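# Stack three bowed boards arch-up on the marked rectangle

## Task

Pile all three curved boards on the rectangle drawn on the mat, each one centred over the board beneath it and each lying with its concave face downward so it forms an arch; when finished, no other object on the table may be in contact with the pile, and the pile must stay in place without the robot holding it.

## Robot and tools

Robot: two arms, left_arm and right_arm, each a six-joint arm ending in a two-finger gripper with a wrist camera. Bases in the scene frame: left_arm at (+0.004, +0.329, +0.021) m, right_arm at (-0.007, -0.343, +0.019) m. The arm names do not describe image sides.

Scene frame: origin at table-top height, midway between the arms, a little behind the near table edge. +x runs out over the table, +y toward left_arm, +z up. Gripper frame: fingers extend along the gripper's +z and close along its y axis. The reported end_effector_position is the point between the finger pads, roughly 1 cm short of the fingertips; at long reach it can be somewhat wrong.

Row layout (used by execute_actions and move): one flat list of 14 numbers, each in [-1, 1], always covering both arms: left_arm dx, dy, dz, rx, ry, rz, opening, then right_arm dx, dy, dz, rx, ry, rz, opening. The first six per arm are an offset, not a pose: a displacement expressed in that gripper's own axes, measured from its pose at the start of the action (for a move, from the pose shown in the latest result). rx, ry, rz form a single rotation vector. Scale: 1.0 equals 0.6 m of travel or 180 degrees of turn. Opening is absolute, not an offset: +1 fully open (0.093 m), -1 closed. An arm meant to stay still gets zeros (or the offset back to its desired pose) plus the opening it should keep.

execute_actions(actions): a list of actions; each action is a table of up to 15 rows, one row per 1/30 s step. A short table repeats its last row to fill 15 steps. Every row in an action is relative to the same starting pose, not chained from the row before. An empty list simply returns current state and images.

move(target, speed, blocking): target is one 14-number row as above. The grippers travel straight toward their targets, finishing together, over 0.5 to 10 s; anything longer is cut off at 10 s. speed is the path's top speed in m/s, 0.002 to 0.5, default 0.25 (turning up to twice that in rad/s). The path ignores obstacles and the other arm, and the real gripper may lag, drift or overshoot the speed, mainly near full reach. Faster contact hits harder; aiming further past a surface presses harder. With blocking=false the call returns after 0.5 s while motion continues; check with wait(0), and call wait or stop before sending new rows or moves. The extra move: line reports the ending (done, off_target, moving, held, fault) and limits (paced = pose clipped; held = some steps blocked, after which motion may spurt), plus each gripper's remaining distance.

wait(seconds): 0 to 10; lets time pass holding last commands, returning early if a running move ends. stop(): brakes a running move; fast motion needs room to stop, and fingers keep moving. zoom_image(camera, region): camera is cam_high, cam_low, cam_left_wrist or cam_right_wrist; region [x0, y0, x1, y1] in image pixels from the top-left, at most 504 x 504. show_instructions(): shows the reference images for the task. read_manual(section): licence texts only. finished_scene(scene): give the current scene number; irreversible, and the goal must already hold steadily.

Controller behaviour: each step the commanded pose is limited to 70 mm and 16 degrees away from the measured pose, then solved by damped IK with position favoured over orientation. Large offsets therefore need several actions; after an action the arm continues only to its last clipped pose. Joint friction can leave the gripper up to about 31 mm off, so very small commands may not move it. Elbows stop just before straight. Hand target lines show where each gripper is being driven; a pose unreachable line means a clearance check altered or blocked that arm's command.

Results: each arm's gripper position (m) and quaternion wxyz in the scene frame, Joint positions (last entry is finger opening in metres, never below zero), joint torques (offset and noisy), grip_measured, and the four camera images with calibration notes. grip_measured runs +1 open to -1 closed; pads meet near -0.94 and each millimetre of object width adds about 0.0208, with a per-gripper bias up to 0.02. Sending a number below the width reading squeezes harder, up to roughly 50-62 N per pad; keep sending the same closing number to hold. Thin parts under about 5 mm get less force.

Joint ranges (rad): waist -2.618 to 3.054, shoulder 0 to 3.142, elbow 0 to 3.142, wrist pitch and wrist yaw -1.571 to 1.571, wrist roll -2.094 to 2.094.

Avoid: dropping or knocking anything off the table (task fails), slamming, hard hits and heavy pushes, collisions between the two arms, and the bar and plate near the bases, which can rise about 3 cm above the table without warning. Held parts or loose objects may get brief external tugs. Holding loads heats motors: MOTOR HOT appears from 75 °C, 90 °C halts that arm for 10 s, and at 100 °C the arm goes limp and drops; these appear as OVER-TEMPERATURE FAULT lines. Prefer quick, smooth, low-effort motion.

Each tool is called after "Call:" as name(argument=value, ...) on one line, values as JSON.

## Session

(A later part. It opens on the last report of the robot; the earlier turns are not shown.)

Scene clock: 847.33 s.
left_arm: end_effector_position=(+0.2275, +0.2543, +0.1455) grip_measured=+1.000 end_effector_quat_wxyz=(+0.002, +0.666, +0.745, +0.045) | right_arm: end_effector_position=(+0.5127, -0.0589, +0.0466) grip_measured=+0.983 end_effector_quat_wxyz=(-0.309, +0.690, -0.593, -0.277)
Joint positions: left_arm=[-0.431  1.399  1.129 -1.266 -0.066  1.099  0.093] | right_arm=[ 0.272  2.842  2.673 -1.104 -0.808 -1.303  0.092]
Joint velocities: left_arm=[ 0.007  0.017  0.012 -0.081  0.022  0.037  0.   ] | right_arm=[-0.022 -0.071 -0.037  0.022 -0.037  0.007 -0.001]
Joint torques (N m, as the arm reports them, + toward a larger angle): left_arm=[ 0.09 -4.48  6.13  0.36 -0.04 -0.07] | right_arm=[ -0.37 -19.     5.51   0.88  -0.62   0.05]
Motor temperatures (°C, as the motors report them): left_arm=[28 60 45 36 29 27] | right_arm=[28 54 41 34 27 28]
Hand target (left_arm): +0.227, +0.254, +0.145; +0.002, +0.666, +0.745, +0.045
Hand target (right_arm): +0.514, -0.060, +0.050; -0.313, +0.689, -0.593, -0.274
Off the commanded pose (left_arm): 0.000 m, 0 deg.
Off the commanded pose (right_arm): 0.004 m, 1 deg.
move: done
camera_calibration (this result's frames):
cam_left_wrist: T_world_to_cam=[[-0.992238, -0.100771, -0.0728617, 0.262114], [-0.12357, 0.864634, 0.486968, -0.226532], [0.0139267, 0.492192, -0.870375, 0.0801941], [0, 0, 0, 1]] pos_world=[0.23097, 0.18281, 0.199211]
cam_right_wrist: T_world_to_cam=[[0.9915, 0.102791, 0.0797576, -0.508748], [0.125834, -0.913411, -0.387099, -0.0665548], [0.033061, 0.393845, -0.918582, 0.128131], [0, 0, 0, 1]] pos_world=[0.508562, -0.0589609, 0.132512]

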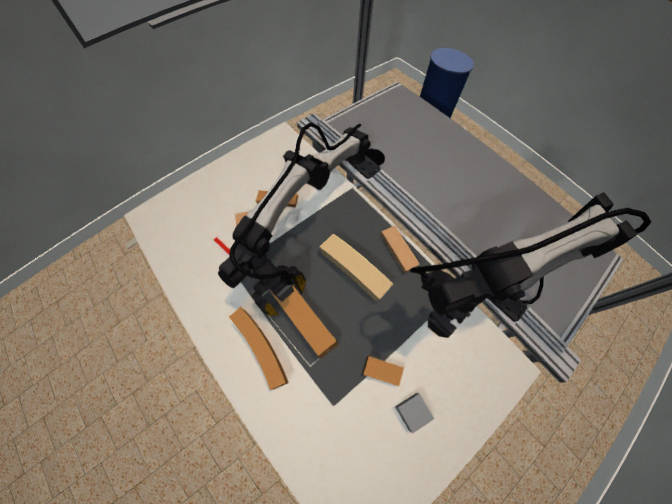

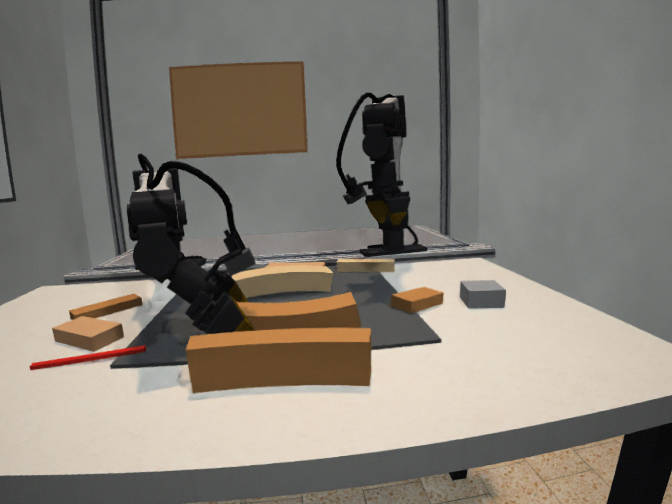

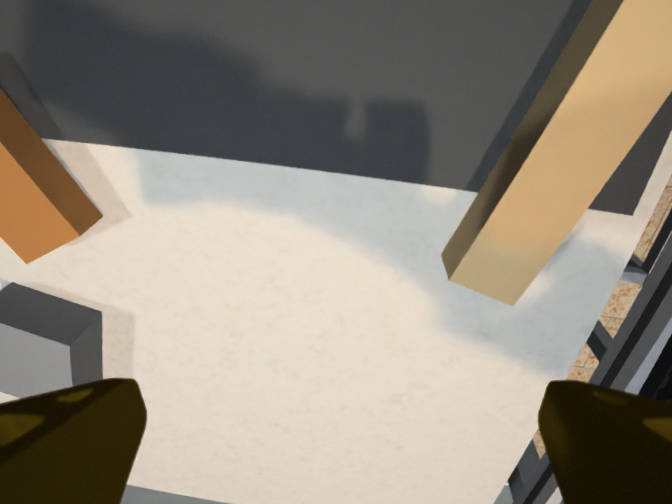

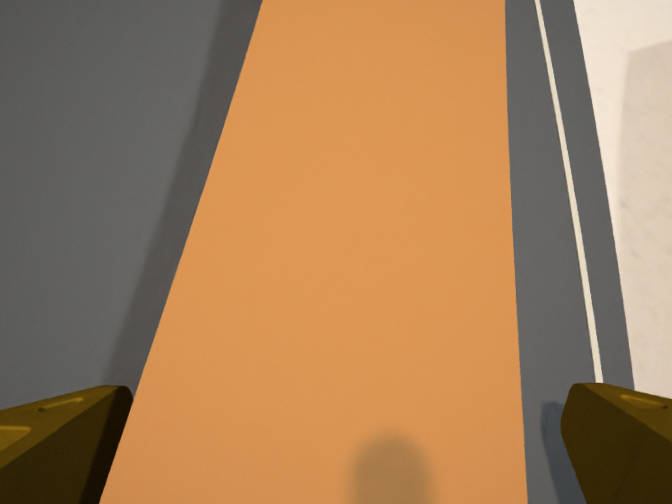

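Call:
move(target=[0,0,0,0,0,0,1,0.025,0.008,0.022,0,0,0,1], speed=0.04)

Call:
move(target=[0,0,0,0,0,0,1,0,0,0,0,0,0,-0.1])

Call:
move(target=[0,0,0,0,0,0,1,-0.06,0.12,-0.05,0,0,0,-0.1], speed=0.08)

Scene clock: 852.53 s.
left_arm: end_effector_position=(+0.2275, +0.2543, +0.1455) grip_measured=+1.000 end_effector_quat_wxyz=(+0.002, +0.666, +0.745, +0.045) | right_arm: end_effector_position=(+0.5116, -0.0582, +0.0346) grip_measured=+0.983 end_effector_quat_wxyz=(-0.313, +0.690, -0.590, -0.278)
Joint positions: left_arm=[-0.431  1.399  1.129 -1.266 -0.066  1.099  0.093] | right_arm=[ 0.272  2.811  2.558 -1.012 -0.817 -1.302  0.092]
Joint velocities: left_arm=[ 0.012  0.007 -0.002 -0.051 -0.007  0.007  0.   ] | right_arm=[ 0.002 -0.007 -0.051  0.051 -0.037 -0.007 -0.001]
Joint torques (N m, as the arm reports them, + toward a larger angle): left_arm=[-0.03 -4.34  6.03  0.38 -0.06 -0.11] | right_arm=[ -0.15 -17.69   5.29   0.97  -0.51   0.  ]
Motor temperatures (°C, as the motors report them): left_arm=[28 58 45 36 29 27] | right_arm=[28 58 41 34 27 28]
Hand target (left_arm): +0.227, +0.254, +0.145; +0.002, +0.666, +0.745, +0.045
Hand target (right_arm): +0.510, -0.059, +0.026; -0.308, +0.691, -0.593, -0.277
Off the commanded pose (left_arm): 0.000 m, 0 deg.
Off the commanded pose (right_arm): 0.009 m, 1 deg.
move: done
camera_calibration (this result's frames):
cam_left_wrist: T_world_to_cam=[[-0.992238, -0.100771, -0.0728617, 0.262114], [-0.12357, 0.864634, 0.486968, -0.226532], [0.0139267, 0.492192, -0.870375, 0.0801941], [0, 0, 0, 1]] pos_world=[0.23097, 0.18281, 0.199211]
cam_right_wrist: T_world_to_cam=[[0.990984, 0.103665, 0.0848795, -0.506643], [0.129005, -0.909335, -0.395559, -0.0714586], [0.0361782, 0.402942, -0.91451, 0.115658], [0, 0, 0, 1]] pos_world=[0.507109, -0.059062, 0.120508]

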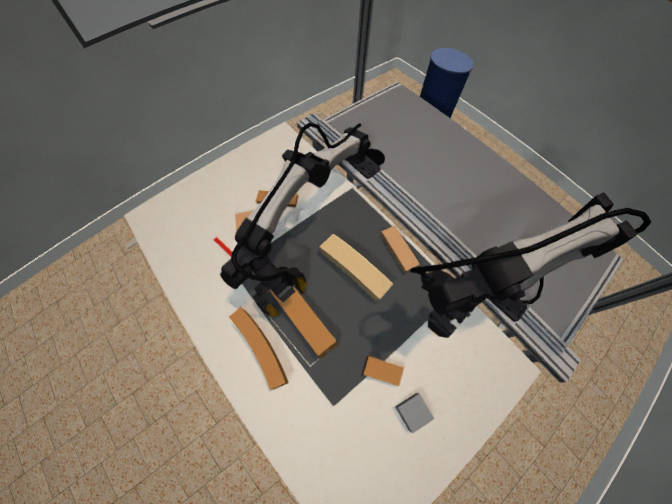

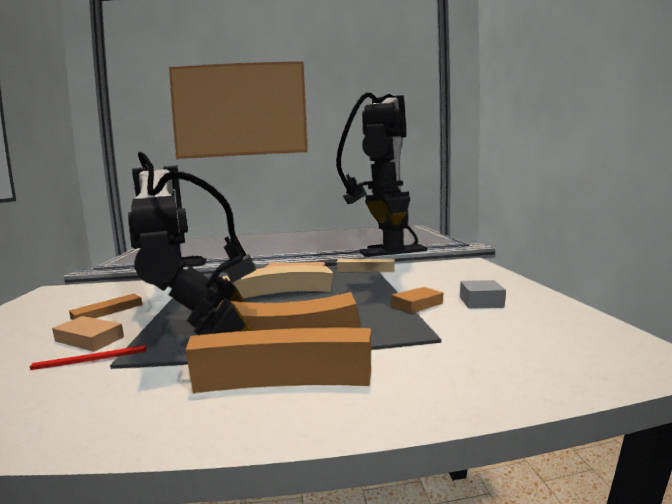

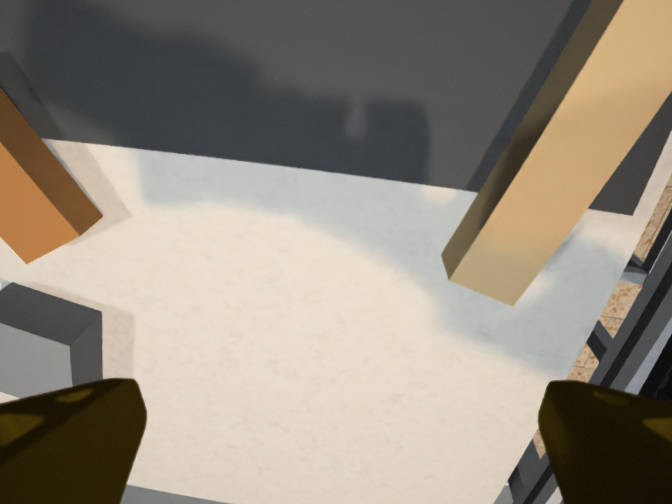

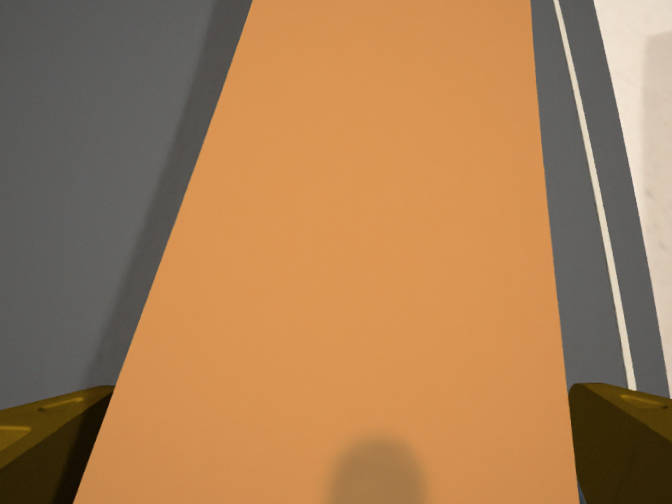

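Scene clock: 853.03 s.
left_arm: end_effector_position=(+0.2275, +0.2543, +0.1455) grip_measured=+1.000 end_effector_quat_wxyz=(+0.002, +0.666, +0.745, +0.045) | right_arm: end_effector_position=(+0.5111, -0.0581, +0.0345) grip_measured=+0.225 end_effector_quat_wxyz=(-0.312, +0.689, -0.591, -0.280)
Joint positions: left_arm=[-0.431  1.399  1.129 -1.266 -0.066  1.099  0.093] | right_arm=[ 0.272  2.811  2.558 -1.014 -0.818 -1.301  0.056]
Joint velocities: left_arm=[ 0.017  0.002  0.012 -0.007 -0.022 -0.037  0.   ] | right_arm=[ 0.027 -0.002  0.002 -0.022  0.037 -0.037 -0.   ]
Joint torques (N m, as the arm reports them, + toward a larger angle): left_arm=[-0.05 -4.49  5.93  0.37 -0.07 -0.09] | right_arm=[ -0.06 -18.     7.06   0.8   -0.65  -0.01]
Motor temperatures (°C, as the motors report them): left_arm=[28 58 45 36 29 27] | right_arm=[28 58 41 34 27 28]
Hand target (left_arm): +0.227, +0.254, +0.145; +0.002, +0.666, +0.745, +0.045
Hand target (right_arm): +0.512, -0.058, +0.035; -0.313, +0.690, -0.590, -0.278
Off the commanded pose (left_arm): 0.000 m, 0 deg.
Off the commanded pose (right_arm): 0.001 m, 0 deg.
move: done
camera_calibration (this result's frames):
cam_left_wrist: T_world_to_cam=[[-0.992238, -0.100771, -0.0728617, 0.262114], [-0.12357, 0.864634, 0.486968, -0.226532], [0.0139267, 0.492192, -0.870375, 0.0801941], [0, 0, 0, 1]] pos_world=[0.23097, 0.18281, 0.199211]
cam_right_wrist: T_world_to_cam=[[0.991302, 0.103335, 0.0815047, -0.50621], [0.127378, -0.909086, -0.396657, -0.0704984], [0.0331061, 0.403589, -0.914341, 0.117223], [0, 0, 0, 1]] pos_world=[0.506906, -0.0590896, 0.120476]

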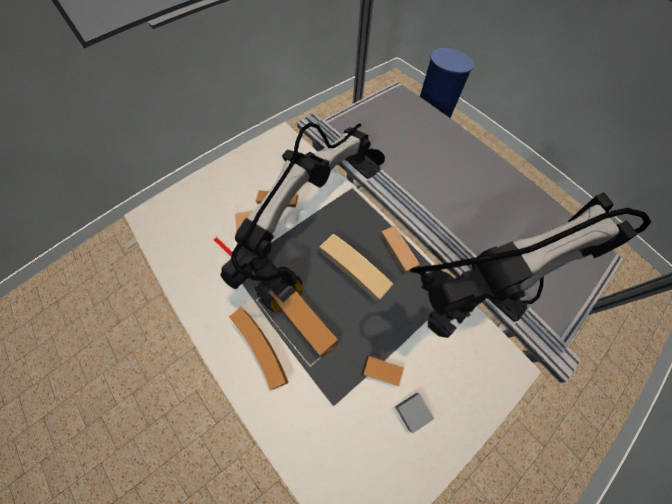

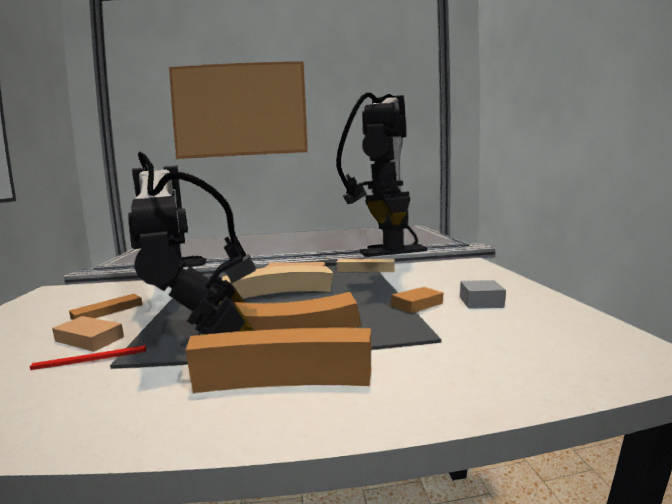

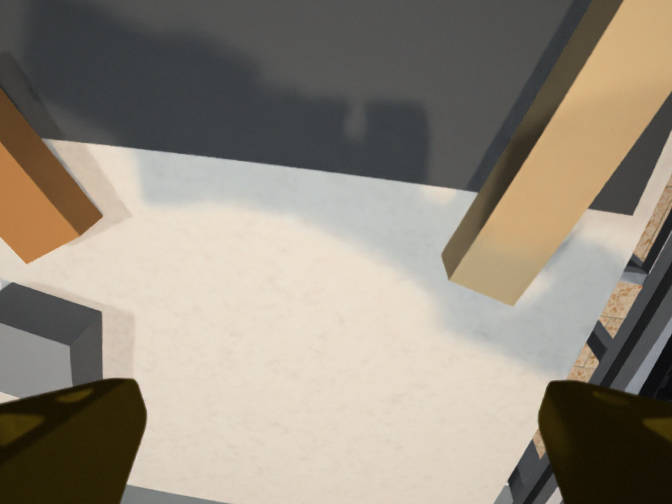

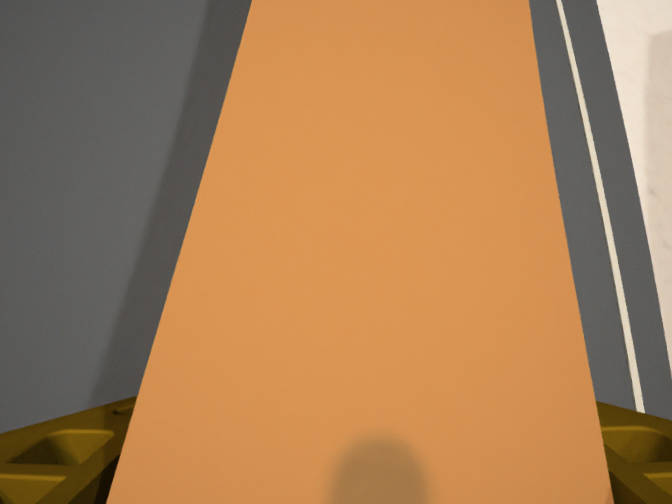

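Scene clock: 854.63 s.
left_arm: end_effector_position=(+0.2275, +0.2543, +0.1455) grip_measured=+1.000 end_effector_quat_wxyz=(+0.002, +0.666, +0.745, +0.045) | right_arm: end_effector_position=(+0.4350, -0.0781, +0.0512) grip_measured=+0.225 end_effector_quat_wxyz=(-0.277, +0.690, -0.613, -0.269)
Joint positions: left_arm=[-0.431  1.399  1.129 -1.266 -0.066  1.099  0.093] | right_arm=[ 0.294  2.374  1.833 -0.766 -0.751 -1.27   0.056]
Joint velocities: left_arm=[ 0.007  0.002 -0.002  0.037 -0.051  0.007  0.   ] | right_arm=[ 0.002 -0.002 -0.012 -0.022 -0.007  0.051 -0.   ]
Joint torques (N m, as the arm reports them, + toward a larger angle): left_arm=[ 0.05 -4.29  5.98  0.38 -0.08 -0.11] | right_arm=[  0.43 -17.82   6.26   1.1   -1.27   0.02]
Motor temperatures (°C, as the motors report them): left_arm=[28 58 45 36 29 27] | right_arm=[28 59 41 34 27 28]
Hand target (left_arm): +0.227, +0.254, +0.145; +0.002, +0.666, +0.745, +0.045
Hand target (right_arm): +0.435, -0.066, +0.074; -0.311, +0.690, -0.590, -0.280
Off the commanded pose (left_arm): 0.000 m, 0 deg.
Off the commanded pose (right_arm): 0.026 m, 5 deg.
move: off_target (right_arm)
camera_calibration (this result's frames):
cam_left_wrist: T_world_to_cam=[[-0.992238, -0.100771, -0.0728617, 0.262114], [-0.12357, 0.864634, 0.486968, -0.226532], [0.0139267, 0.492192, -0.870375, 0.0801941], [0, 0, 0, 1]] pos_world=[0.23097, 0.18281, 0.199211]
cam_right_wrist: T_world_to_cam=[[0.995294, 0.0905397, 0.0345298, -0.430335], [0.0968747, -0.937964, -0.332925, -0.0646457], [0.00224483, 0.334703, -0.942321, 0.152485], [0, 0, 0, 1]] pos_world=[0.43423, -0.0727103, 0.137027]

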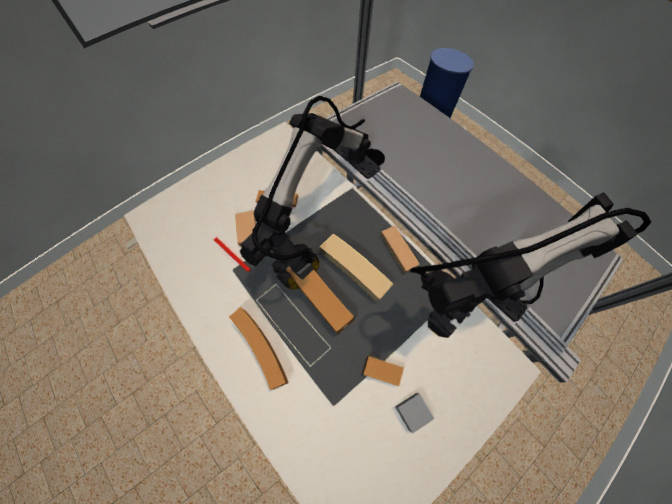

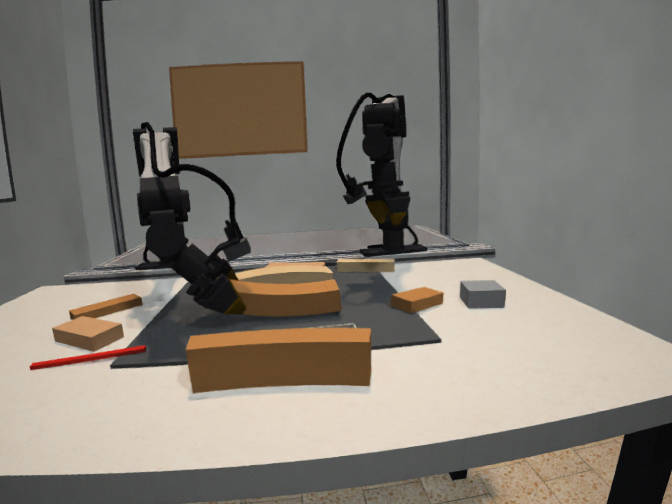

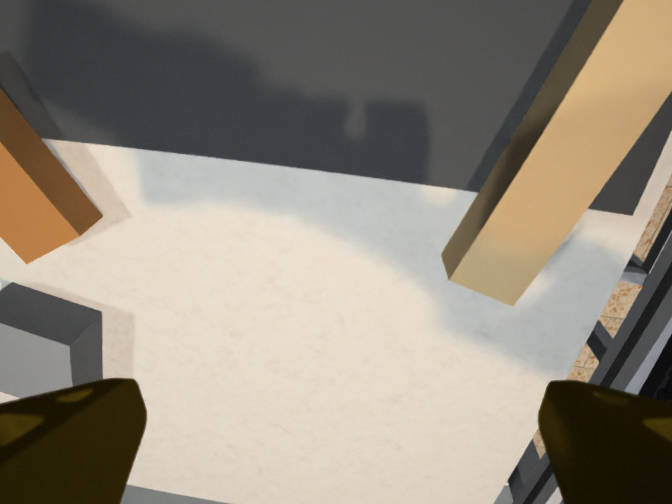

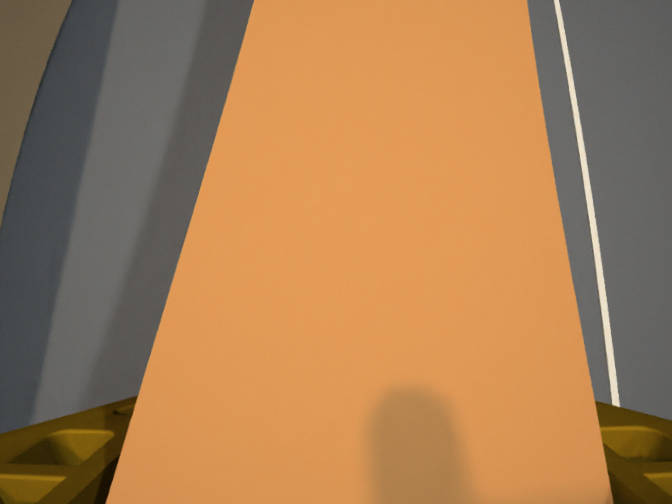

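Call:
move(target=[0,0,0,0,0,0,1,0.015,0.02,0.03,0,0,0,-0.1], speed=0.04)

Call:
move(target=[0,0,0,0,0,0,1,0,0,0,0,0,0,1])

Call:
move(target=[0,0,0,0,0,0,1,-0.08,0,-0.12,0,0,0,1], speed=0.1)

Scene clock: 860.43 s.
left_arm: end_effector_position=(+0.2275, +0.2543, +0.1455) grip_measured=+1.000 end_effector_quat_wxyz=(+0.002, +0.666, +0.745, +0.045) | right_arm: end_effector_position=(+0.4347, -0.0823, +0.0391) grip_measured=+0.225 end_effector_quat_wxyz=(-0.284, +0.690, -0.615, -0.254)
Joint positions: left_arm=[-0.431  1.399  1.129 -1.266 -0.066  1.099  0.093] | right_arm=[ 0.291  2.358  1.757 -0.677 -0.731 -1.263  0.056]
Joint velocities: left_arm=[ 0.012 -0.012 -0.017  0.007  0.007  0.007  0.   ] | right_arm=[ 0.012  0.002 -0.022 -0.007  0.007 -0.066  0.001]
Joint torques (N m, as the arm reports them, + toward a larger angle): left_arm=[ 0.04 -4.47  6.    0.36 -0.04 -0.08] | right_arm=[  1.54 -14.46   5.11   0.98  -0.79   0.17]
Motor temperatures (°C, as the motors report them): left_arm=[28 56 45 36 28 27] | right_arm=[28 62 41 34 27 28]
Hand target (left_arm): +0.227, +0.254, +0.145; +0.002, +0.666, +0.745, +0.045
Hand target (right_arm): +0.423, -0.073, +0.032; -0.277, +0.690, -0.612, -0.269
Off the commanded pose (left_arm): 0.000 m, 0 deg.
Off the commanded pose (right_arm): 0.017 m, 2 deg.
move: off_target (right_arm)
camera_calibration (this result's frames):
cam_left_wrist: T_world_to_cam=[[-0.992238, -0.100771, -0.0728617, 0.262114], [-0.12357, 0.864634, 0.486968, -0.226532], [0.0139267, 0.492192, -0.870375, 0.0801941], [0, 0, 0, 1]] pos_world=[0.23097, 0.18281, 0.199211]
cam_right_wrist: T_world_to_cam=[[0.995143, 0.0772297, 0.0610447, -0.431289], [0.092824, -0.942644, -0.320634, -0.0716189], [0.032781, 0.324743, -0.945234, 0.128496], [0, 0, 0, 1]] pos_world=[0.43163, -0.0759311, 0.124824]

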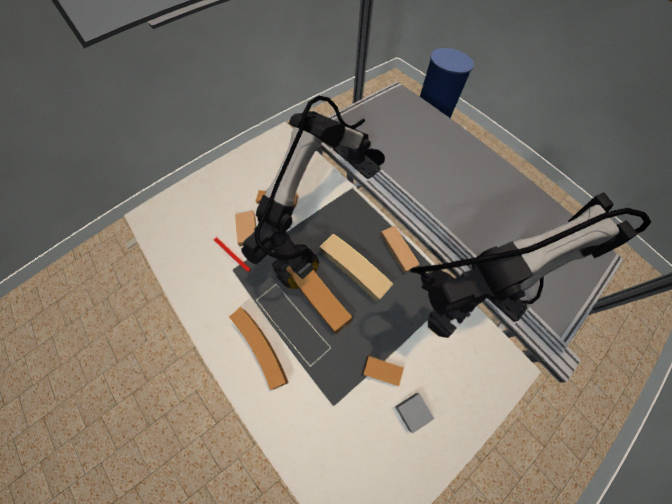

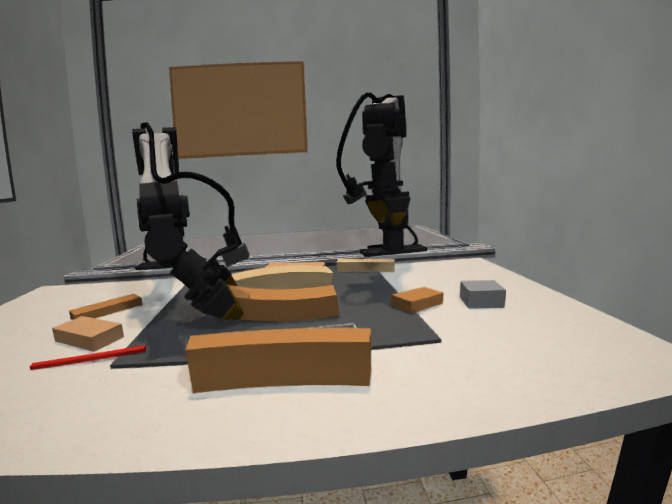

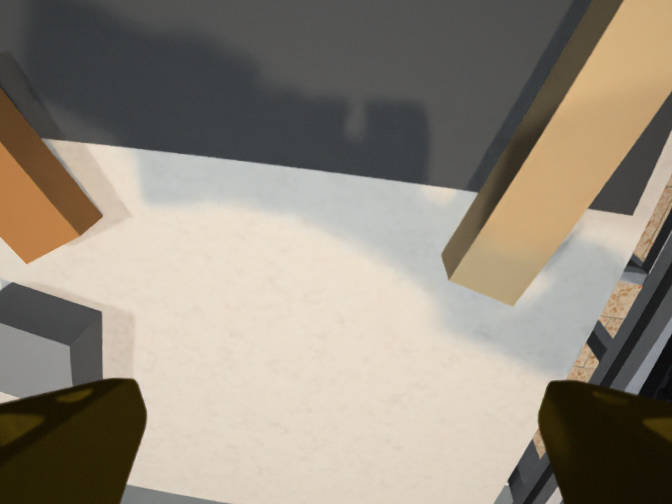

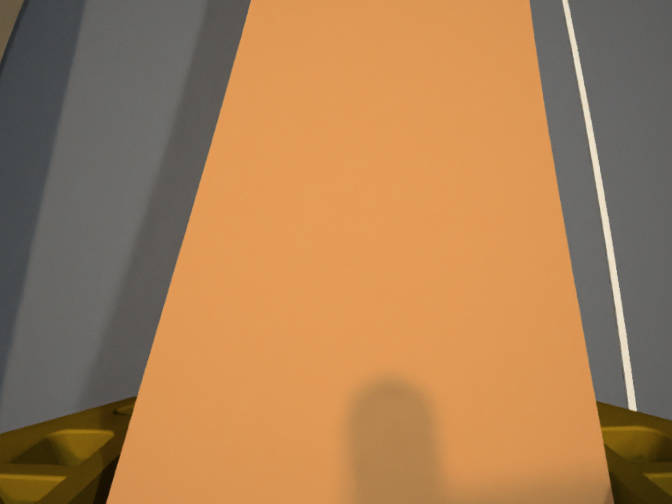

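Scene clock: 860.93 s.
left_arm: end_effector_position=(+0.2275, +0.2543, +0.1455) grip_measured=+1.000 end_effector_quat_wxyz=(+0.002, +0.666, +0.745, +0.045) | right_arm: end_effector_position=(+0.4350, -0.0830, +0.0391) grip_measured=+0.983 end_effector_quat_wxyz=(-0.284, +0.690, -0.615, -0.254)
Joint positions: left_arm=[-0.431  1.399  1.129 -1.266 -0.066  1.099  0.093] | right_arm=[ 0.289  2.357  1.756 -0.677 -0.73  -1.264  0.092]
Joint velocities: left_arm=[ 0.012 -0.022 -0.012  0.007  0.022 -0.007  0.   ] | right_arm=[ 0.017  0.002 -0.012 -0.022  0.022  0.007  0.   ]
Joint torques (N m, as the arm reports them, + toward a larger angle): left_arm=[ 0.04 -4.31  5.96  0.37 -0.06 -0.12] | right_arm=[ -0.05 -14.79   6.99   0.77  -0.57  -0.02]
Motor temperatures (°C, as the motors report them): left_arm=[28 56 45 36 28 27] | right_arm=[28 62 41 34 27 28]
Hand target (left_arm): +0.227, +0.254, +0.145; +0.002, +0.666, +0.745, +0.045
Hand target (right_arm): +0.435, -0.082, +0.039; -0.284, +0.690, -0.615, -0.254
Off the commanded pose (left_arm): 0.000 m, 0 deg.
Off the commanded pose (right_arm): 0.001 m, 0 deg.
move: done
camera_calibration (this result's frames):
cam_left_wrist: T_world_to_cam=[[-0.992238, -0.100771, -0.0728617, 0.262114], [-0.12357, 0.864634, 0.486968, -0.226532], [0.0139267, 0.492192, -0.870375, 0.0801941], [0, 0, 0, 1]] pos_world=[0.23097, 0.18281, 0.199211]
cam_right_wrist: T_world_to_cam=[[0.99521, 0.0761714, 0.0612851, -0.431642], [0.0918833, -0.942895, -0.320168, -0.0719909], [0.0333977, 0.324265, -0.945376, 0.128435], [0, 0, 0, 1]] pos_world=[0.431899, -0.076648, 0.124824]

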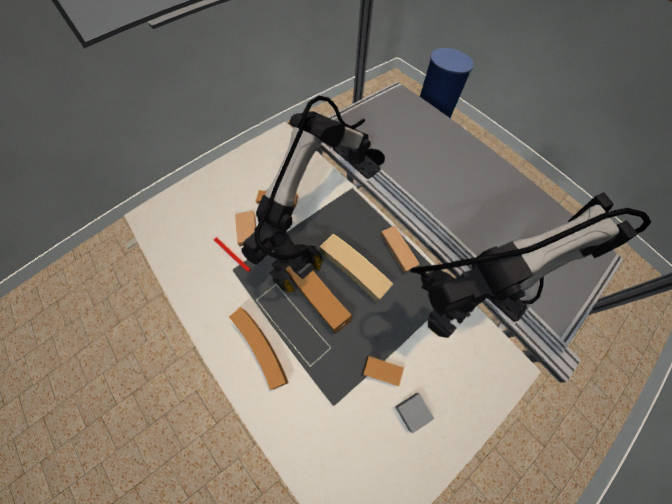

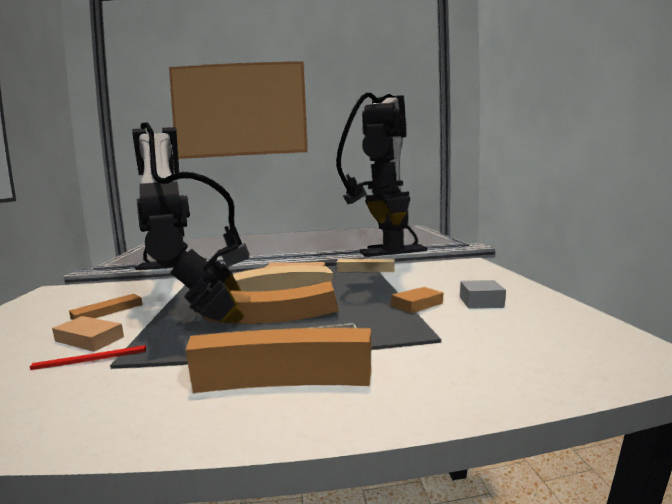

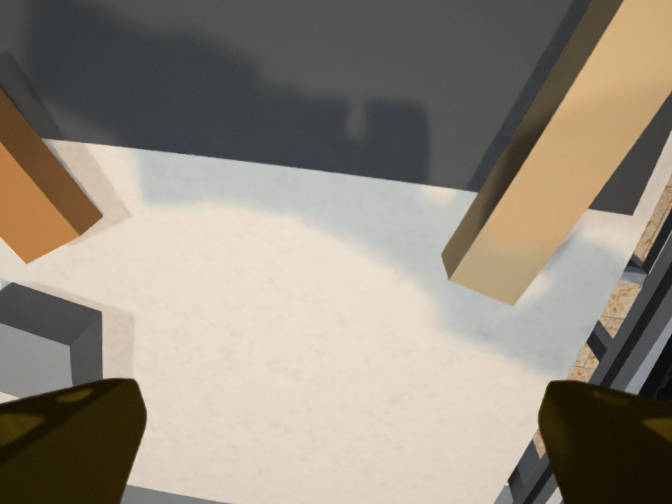

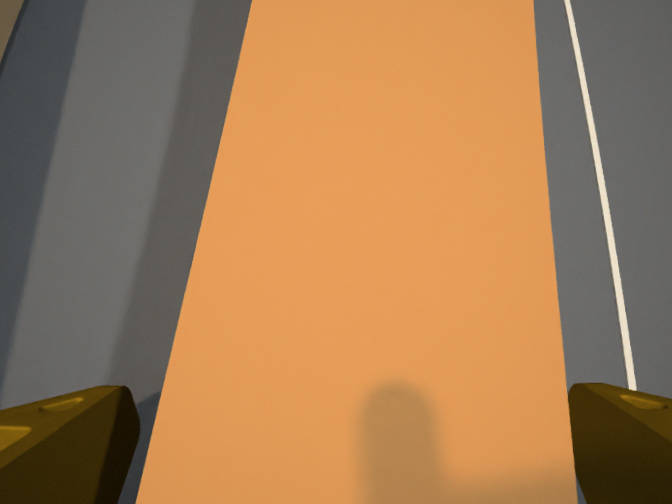

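Scene clock: 862.37 s.
left_arm: end_effector_position=(+0.2275, +0.2543, +0.1455) grip_measured=+1.000 end_effector_quat_wxyz=(+0.002, +0.666, +0.745, +0.045) | right_arm: end_effector_position=(+0.4291, -0.0960, +0.1189) grip_measured=+0.983 end_effector_quat_wxyz=(-0.283, +0.691, -0.615, -0.252)
Joint positions: left_arm=[-0.431  1.399  1.129 -1.266 -0.066  1.099  0.093] | right_arm=[ 0.268  2.243  1.89  -0.947 -0.731 -1.295  0.092]
Joint velocities: left_arm=[-0.007 -0.007  0.017 -0.037 -0.022 -0.095  0.   ] | right_arm=[-0.027 -0.007 -0.007  0.066  0.037 -0.037 -0.001]
Joint torques (N m, as the arm reports them, + toward a larger angle): left_arm=[-0.14 -4.51  5.85  0.34 -0.09 -0.1 ] | right_arm=[ -1.02 -14.71   8.28   0.65  -0.68   0.  ]
Motor temperatures (°C, as the motors report them): left_arm=[28 56 45 36 28 27] | right_arm=[28 63 41 34 27 28]
Hand target (left_arm): +0.227, +0.254, +0.145; +0.002, +0.666, +0.745, +0.045
Hand target (right_arm): +0.430, -0.099, +0.124; -0.284, +0.690, -0.615, -0.253
Off the commanded pose (left_arm): 0.000 m, 0 deg.
Off the commanded pose (right_arm): 0.006 m, 0 deg.
move: done
camera_calibration (this result's frames):
cam_left_wrist: T_world_to_cam=[[-0.992238, -0.100771, -0.0728617, 0.262114], [-0.12357, 0.864634, 0.486968, -0.226532], [0.0139267, 0.492192, -0.870375, 0.0801941], [0, 0, 0, 1]] pos_world=[0.23097, 0.18281, 0.199211]
cam_right_wrist: T_world_to_cam=[[0.995, 0.0779185, 0.0624827, -0.429596], [0.0937501, -0.944367, -0.31525, -0.0596465], [0.0344428, 0.319532, -0.946949, 0.207642], [0, 0, 0, 1]] pos_world=[0.425888, -0.0892029, 0.204666]

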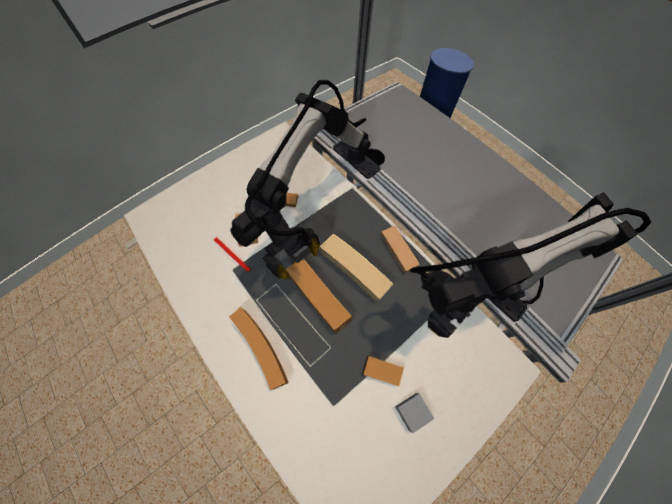

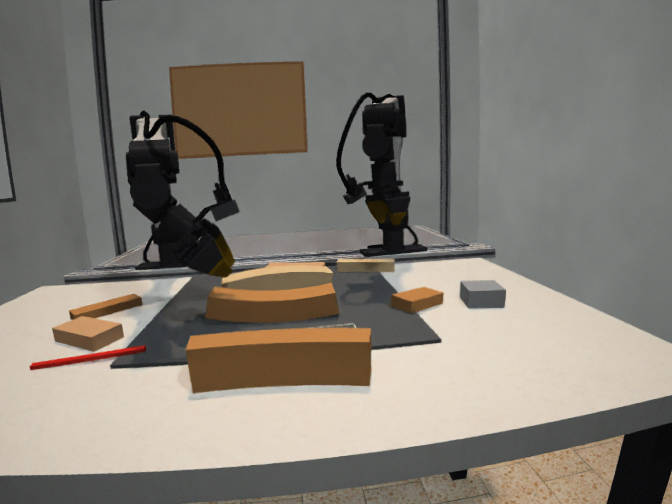

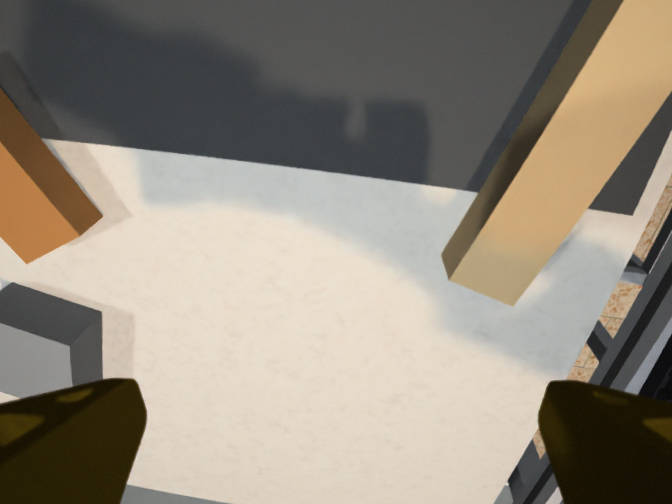

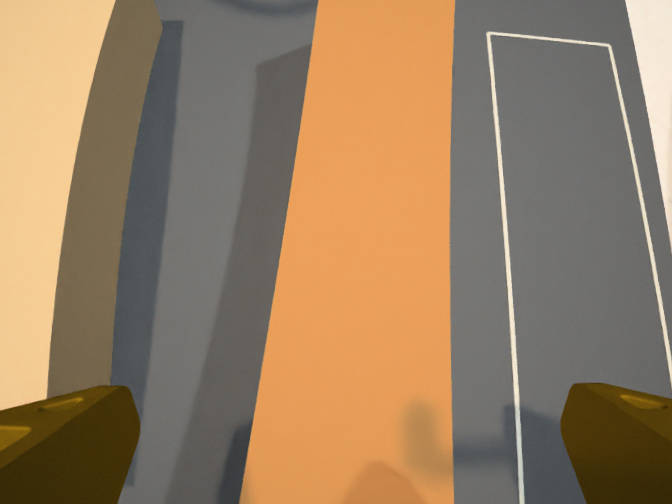

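Call:
move(target=[0,0,0,0,0,-0.467,1,0.25,0.1,-0.25,0,0,0,1], speed=0.3)

Call:
move(target=[-0.245,-0.45,0.08,0,-0.12,0,1,0,0,0,0,0,0,1], speed=0.25)

Scene clock: 869.50 s.
left_arm: end_effector_position=(+0.2275, +0.2543, +0.1455) grip_measured=+1.000 end_effector_quat_wxyz=(+0.031, -0.001, +0.999, +0.032) | right_arm: end_effector_position=(+0.3895, -0.3113, +0.1226) grip_measured=+0.983 end_effector_quat_wxyz=(-0.289, +0.693, -0.615, -0.243)
Joint positions: left_arm=[-0.431  1.399  1.129 -1.266 -0.066 -0.361  0.093] | right_arm=[-0.234  2.154  1.774 -1.366 -0.752 -1.974  0.092]
Joint velocities: left_arm=[ 0.012  0.007 -0.007 -0.081  0.051  0.007  0.   ] | right_arm=[-0.002  0.002 -0.007  0.066 -0.066  0.051 -0.001]
Joint torques (N m, as the arm reports them, + toward a larger angle): left_arm=[ 0.06 -4.3   6.01  0.41 -0.13 -0.16] | right_arm=[ -0.61 -11.02   7.5   -0.21  -0.42   0.04]
Motor temperatures (°C, as the motors report them): left_arm=[28 54 45 36 28 27] | right_arm=[28 63 41 34 27 28]
Hand target (left_arm): +0.227, +0.254, +0.145; +0.031, -0.004, +0.999, +0.032
Hand target (right_arm): +0.389, -0.314, +0.117; -0.280, +0.693, -0.617, -0.247
Off the commanded pose (left_arm): 0.000 m, 0 deg.
Off the commanded pose (right_arm): 0.007 m, 1 deg.
move: done
camera_calibration (this result's frames):
cam_left_wrist: T_world_to_cam=[[-0.00514306, -0.997579, -0.0693547, 0.265105], [-0.924616, -0.0216716, 0.380283, 0.196532], [-0.380866, 0.0660823, -0.922266, 0.285878], [0, 0, 0, 1]] pos_world=[0.291961, 0.24983, 0.207304]
cam_right_wrist: T_world_to_cam=[[0.993931, 0.0723151, 0.082891, -0.377473], [0.0946866, -0.945982, -0.310083, -0.259579], [0.0559897, 0.31605, -0.947089, 0.271826], [0, 0, 0, 1]] pos_world=[0.384542, -0.304171, 0.208241]

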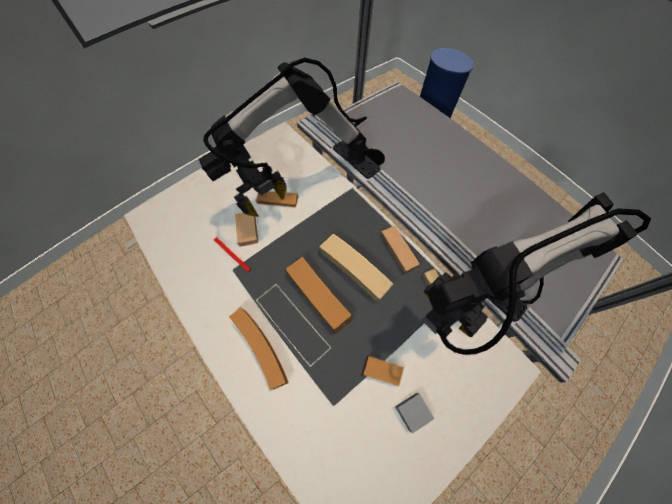

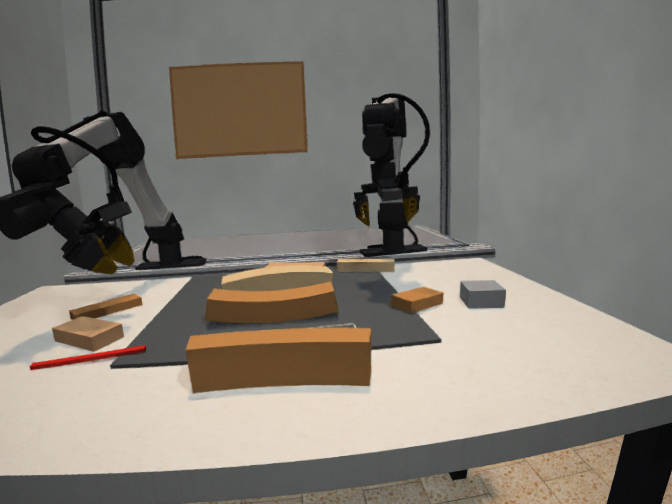

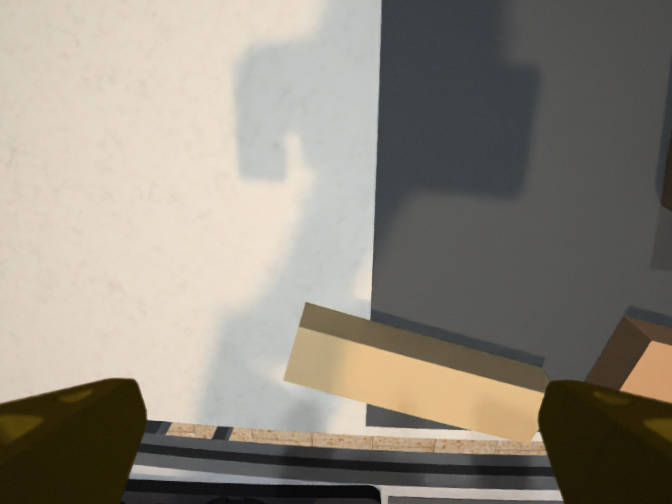

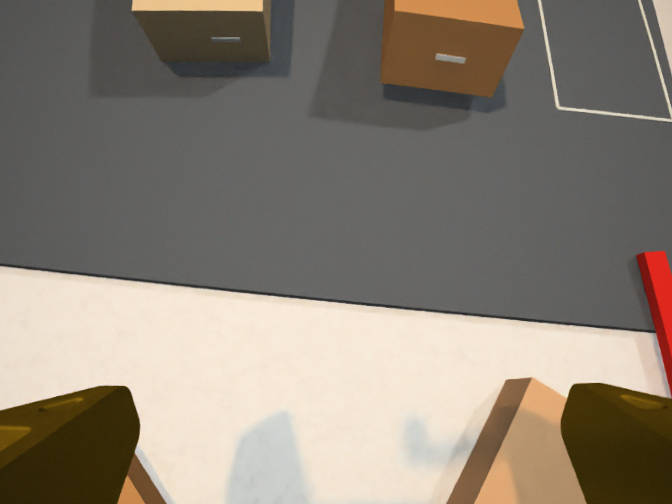

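Scene clock: 871.37 s.
left_arm: end_effector_position=(+0.3790, -0.0091, +0.0859) grip_measured=+1.000 end_effector_quat_wxyz=(+0.214, +0.008, +0.976, +0.034) | right_arm: end_effector_position=(+0.3895, -0.3113, +0.1226) grip_measured=+0.983 end_effector_quat_wxyz=(-0.289, +0.693, -0.615, -0.243)
Joint positions: left_arm=[-0.917  2.277  1.949 -0.988 -0.348 -0.786  0.093] | right_arm=[-0.234  2.154  1.774 -1.366 -0.752 -1.974  0.092]
Joint velocities: left_arm=[-0.002 -0.012 -0.007  0.007  0.022  0.037  0.   ] | right_arm=[ 0.007 -0.012 -0.007 -0.037  0.007  0.022  0.   ]
Joint torques (N m, as the arm reports them, + toward a larger angle): left_arm=[ -0.32 -11.39   8.36   0.57  -0.46  -0.12] | right_arm=[ -0.01 -12.71   6.36  -0.07  -0.62   0.06]
Motor temperatures (°C, as the motors report them): left_arm=[28 54 45 36 29 27] | right_arm=[28 63 41 34 27 28]
Hand target (left_arm): +0.381, -0.011, +0.093; +0.220, +0.005, +0.975, +0.034
Hand target (right_arm): +0.389, -0.311, +0.123; -0.289, +0.693, -0.615, -0.243
Off the commanded pose (left_arm): 0.005 m, 1 deg.
Off the commanded pose (right_arm): 0.000 m, 0 deg.
move: done
camera_calibration (this result's frames):
cam_left_wrist: T_world_to_cam=[[-0.00770442, -0.996949, -0.0776725, 0.000755661], [-0.999748, 0.00604046, 0.021635, 0.413141], [-0.0210999, 0.0778196, -0.996744, 0.176227], [0, 0, 0, 1]] pos_world=[0.416761, -0.0154561, 0.166773]
cam_right_wrist: T_world_to_cam=[[0.993889, 0.072587, 0.0831552, -0.377405], [0.0950274, -0.945959, -0.310051, -0.259708], [0.0561557, 0.316059, -0.947076, 0.271762], [0, 0, 0, 1]] pos_world=[0.384517, -0.304172, 0.20824]

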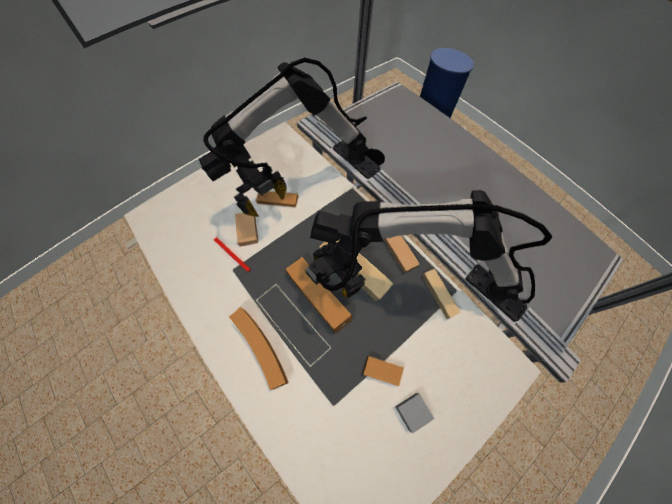

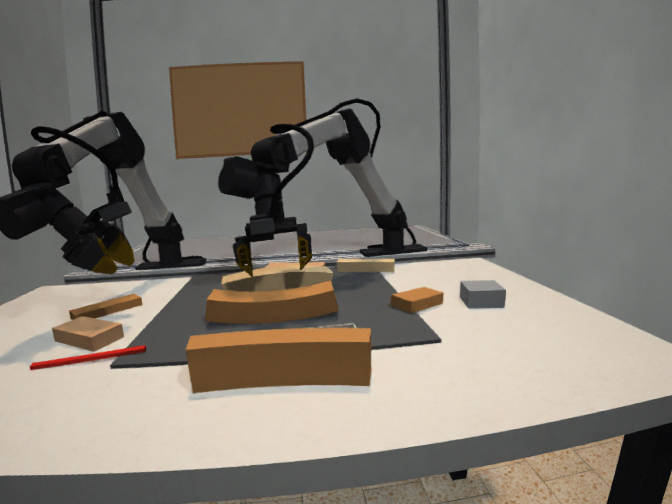

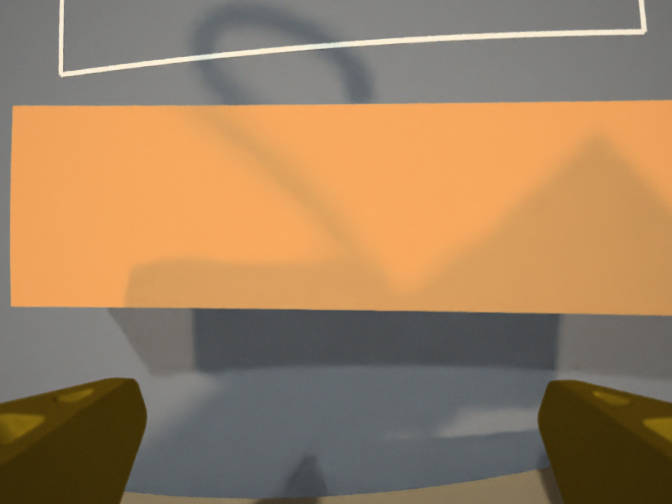

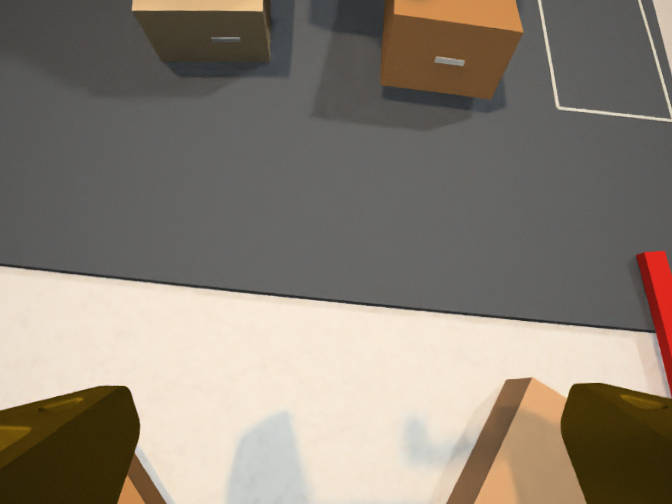

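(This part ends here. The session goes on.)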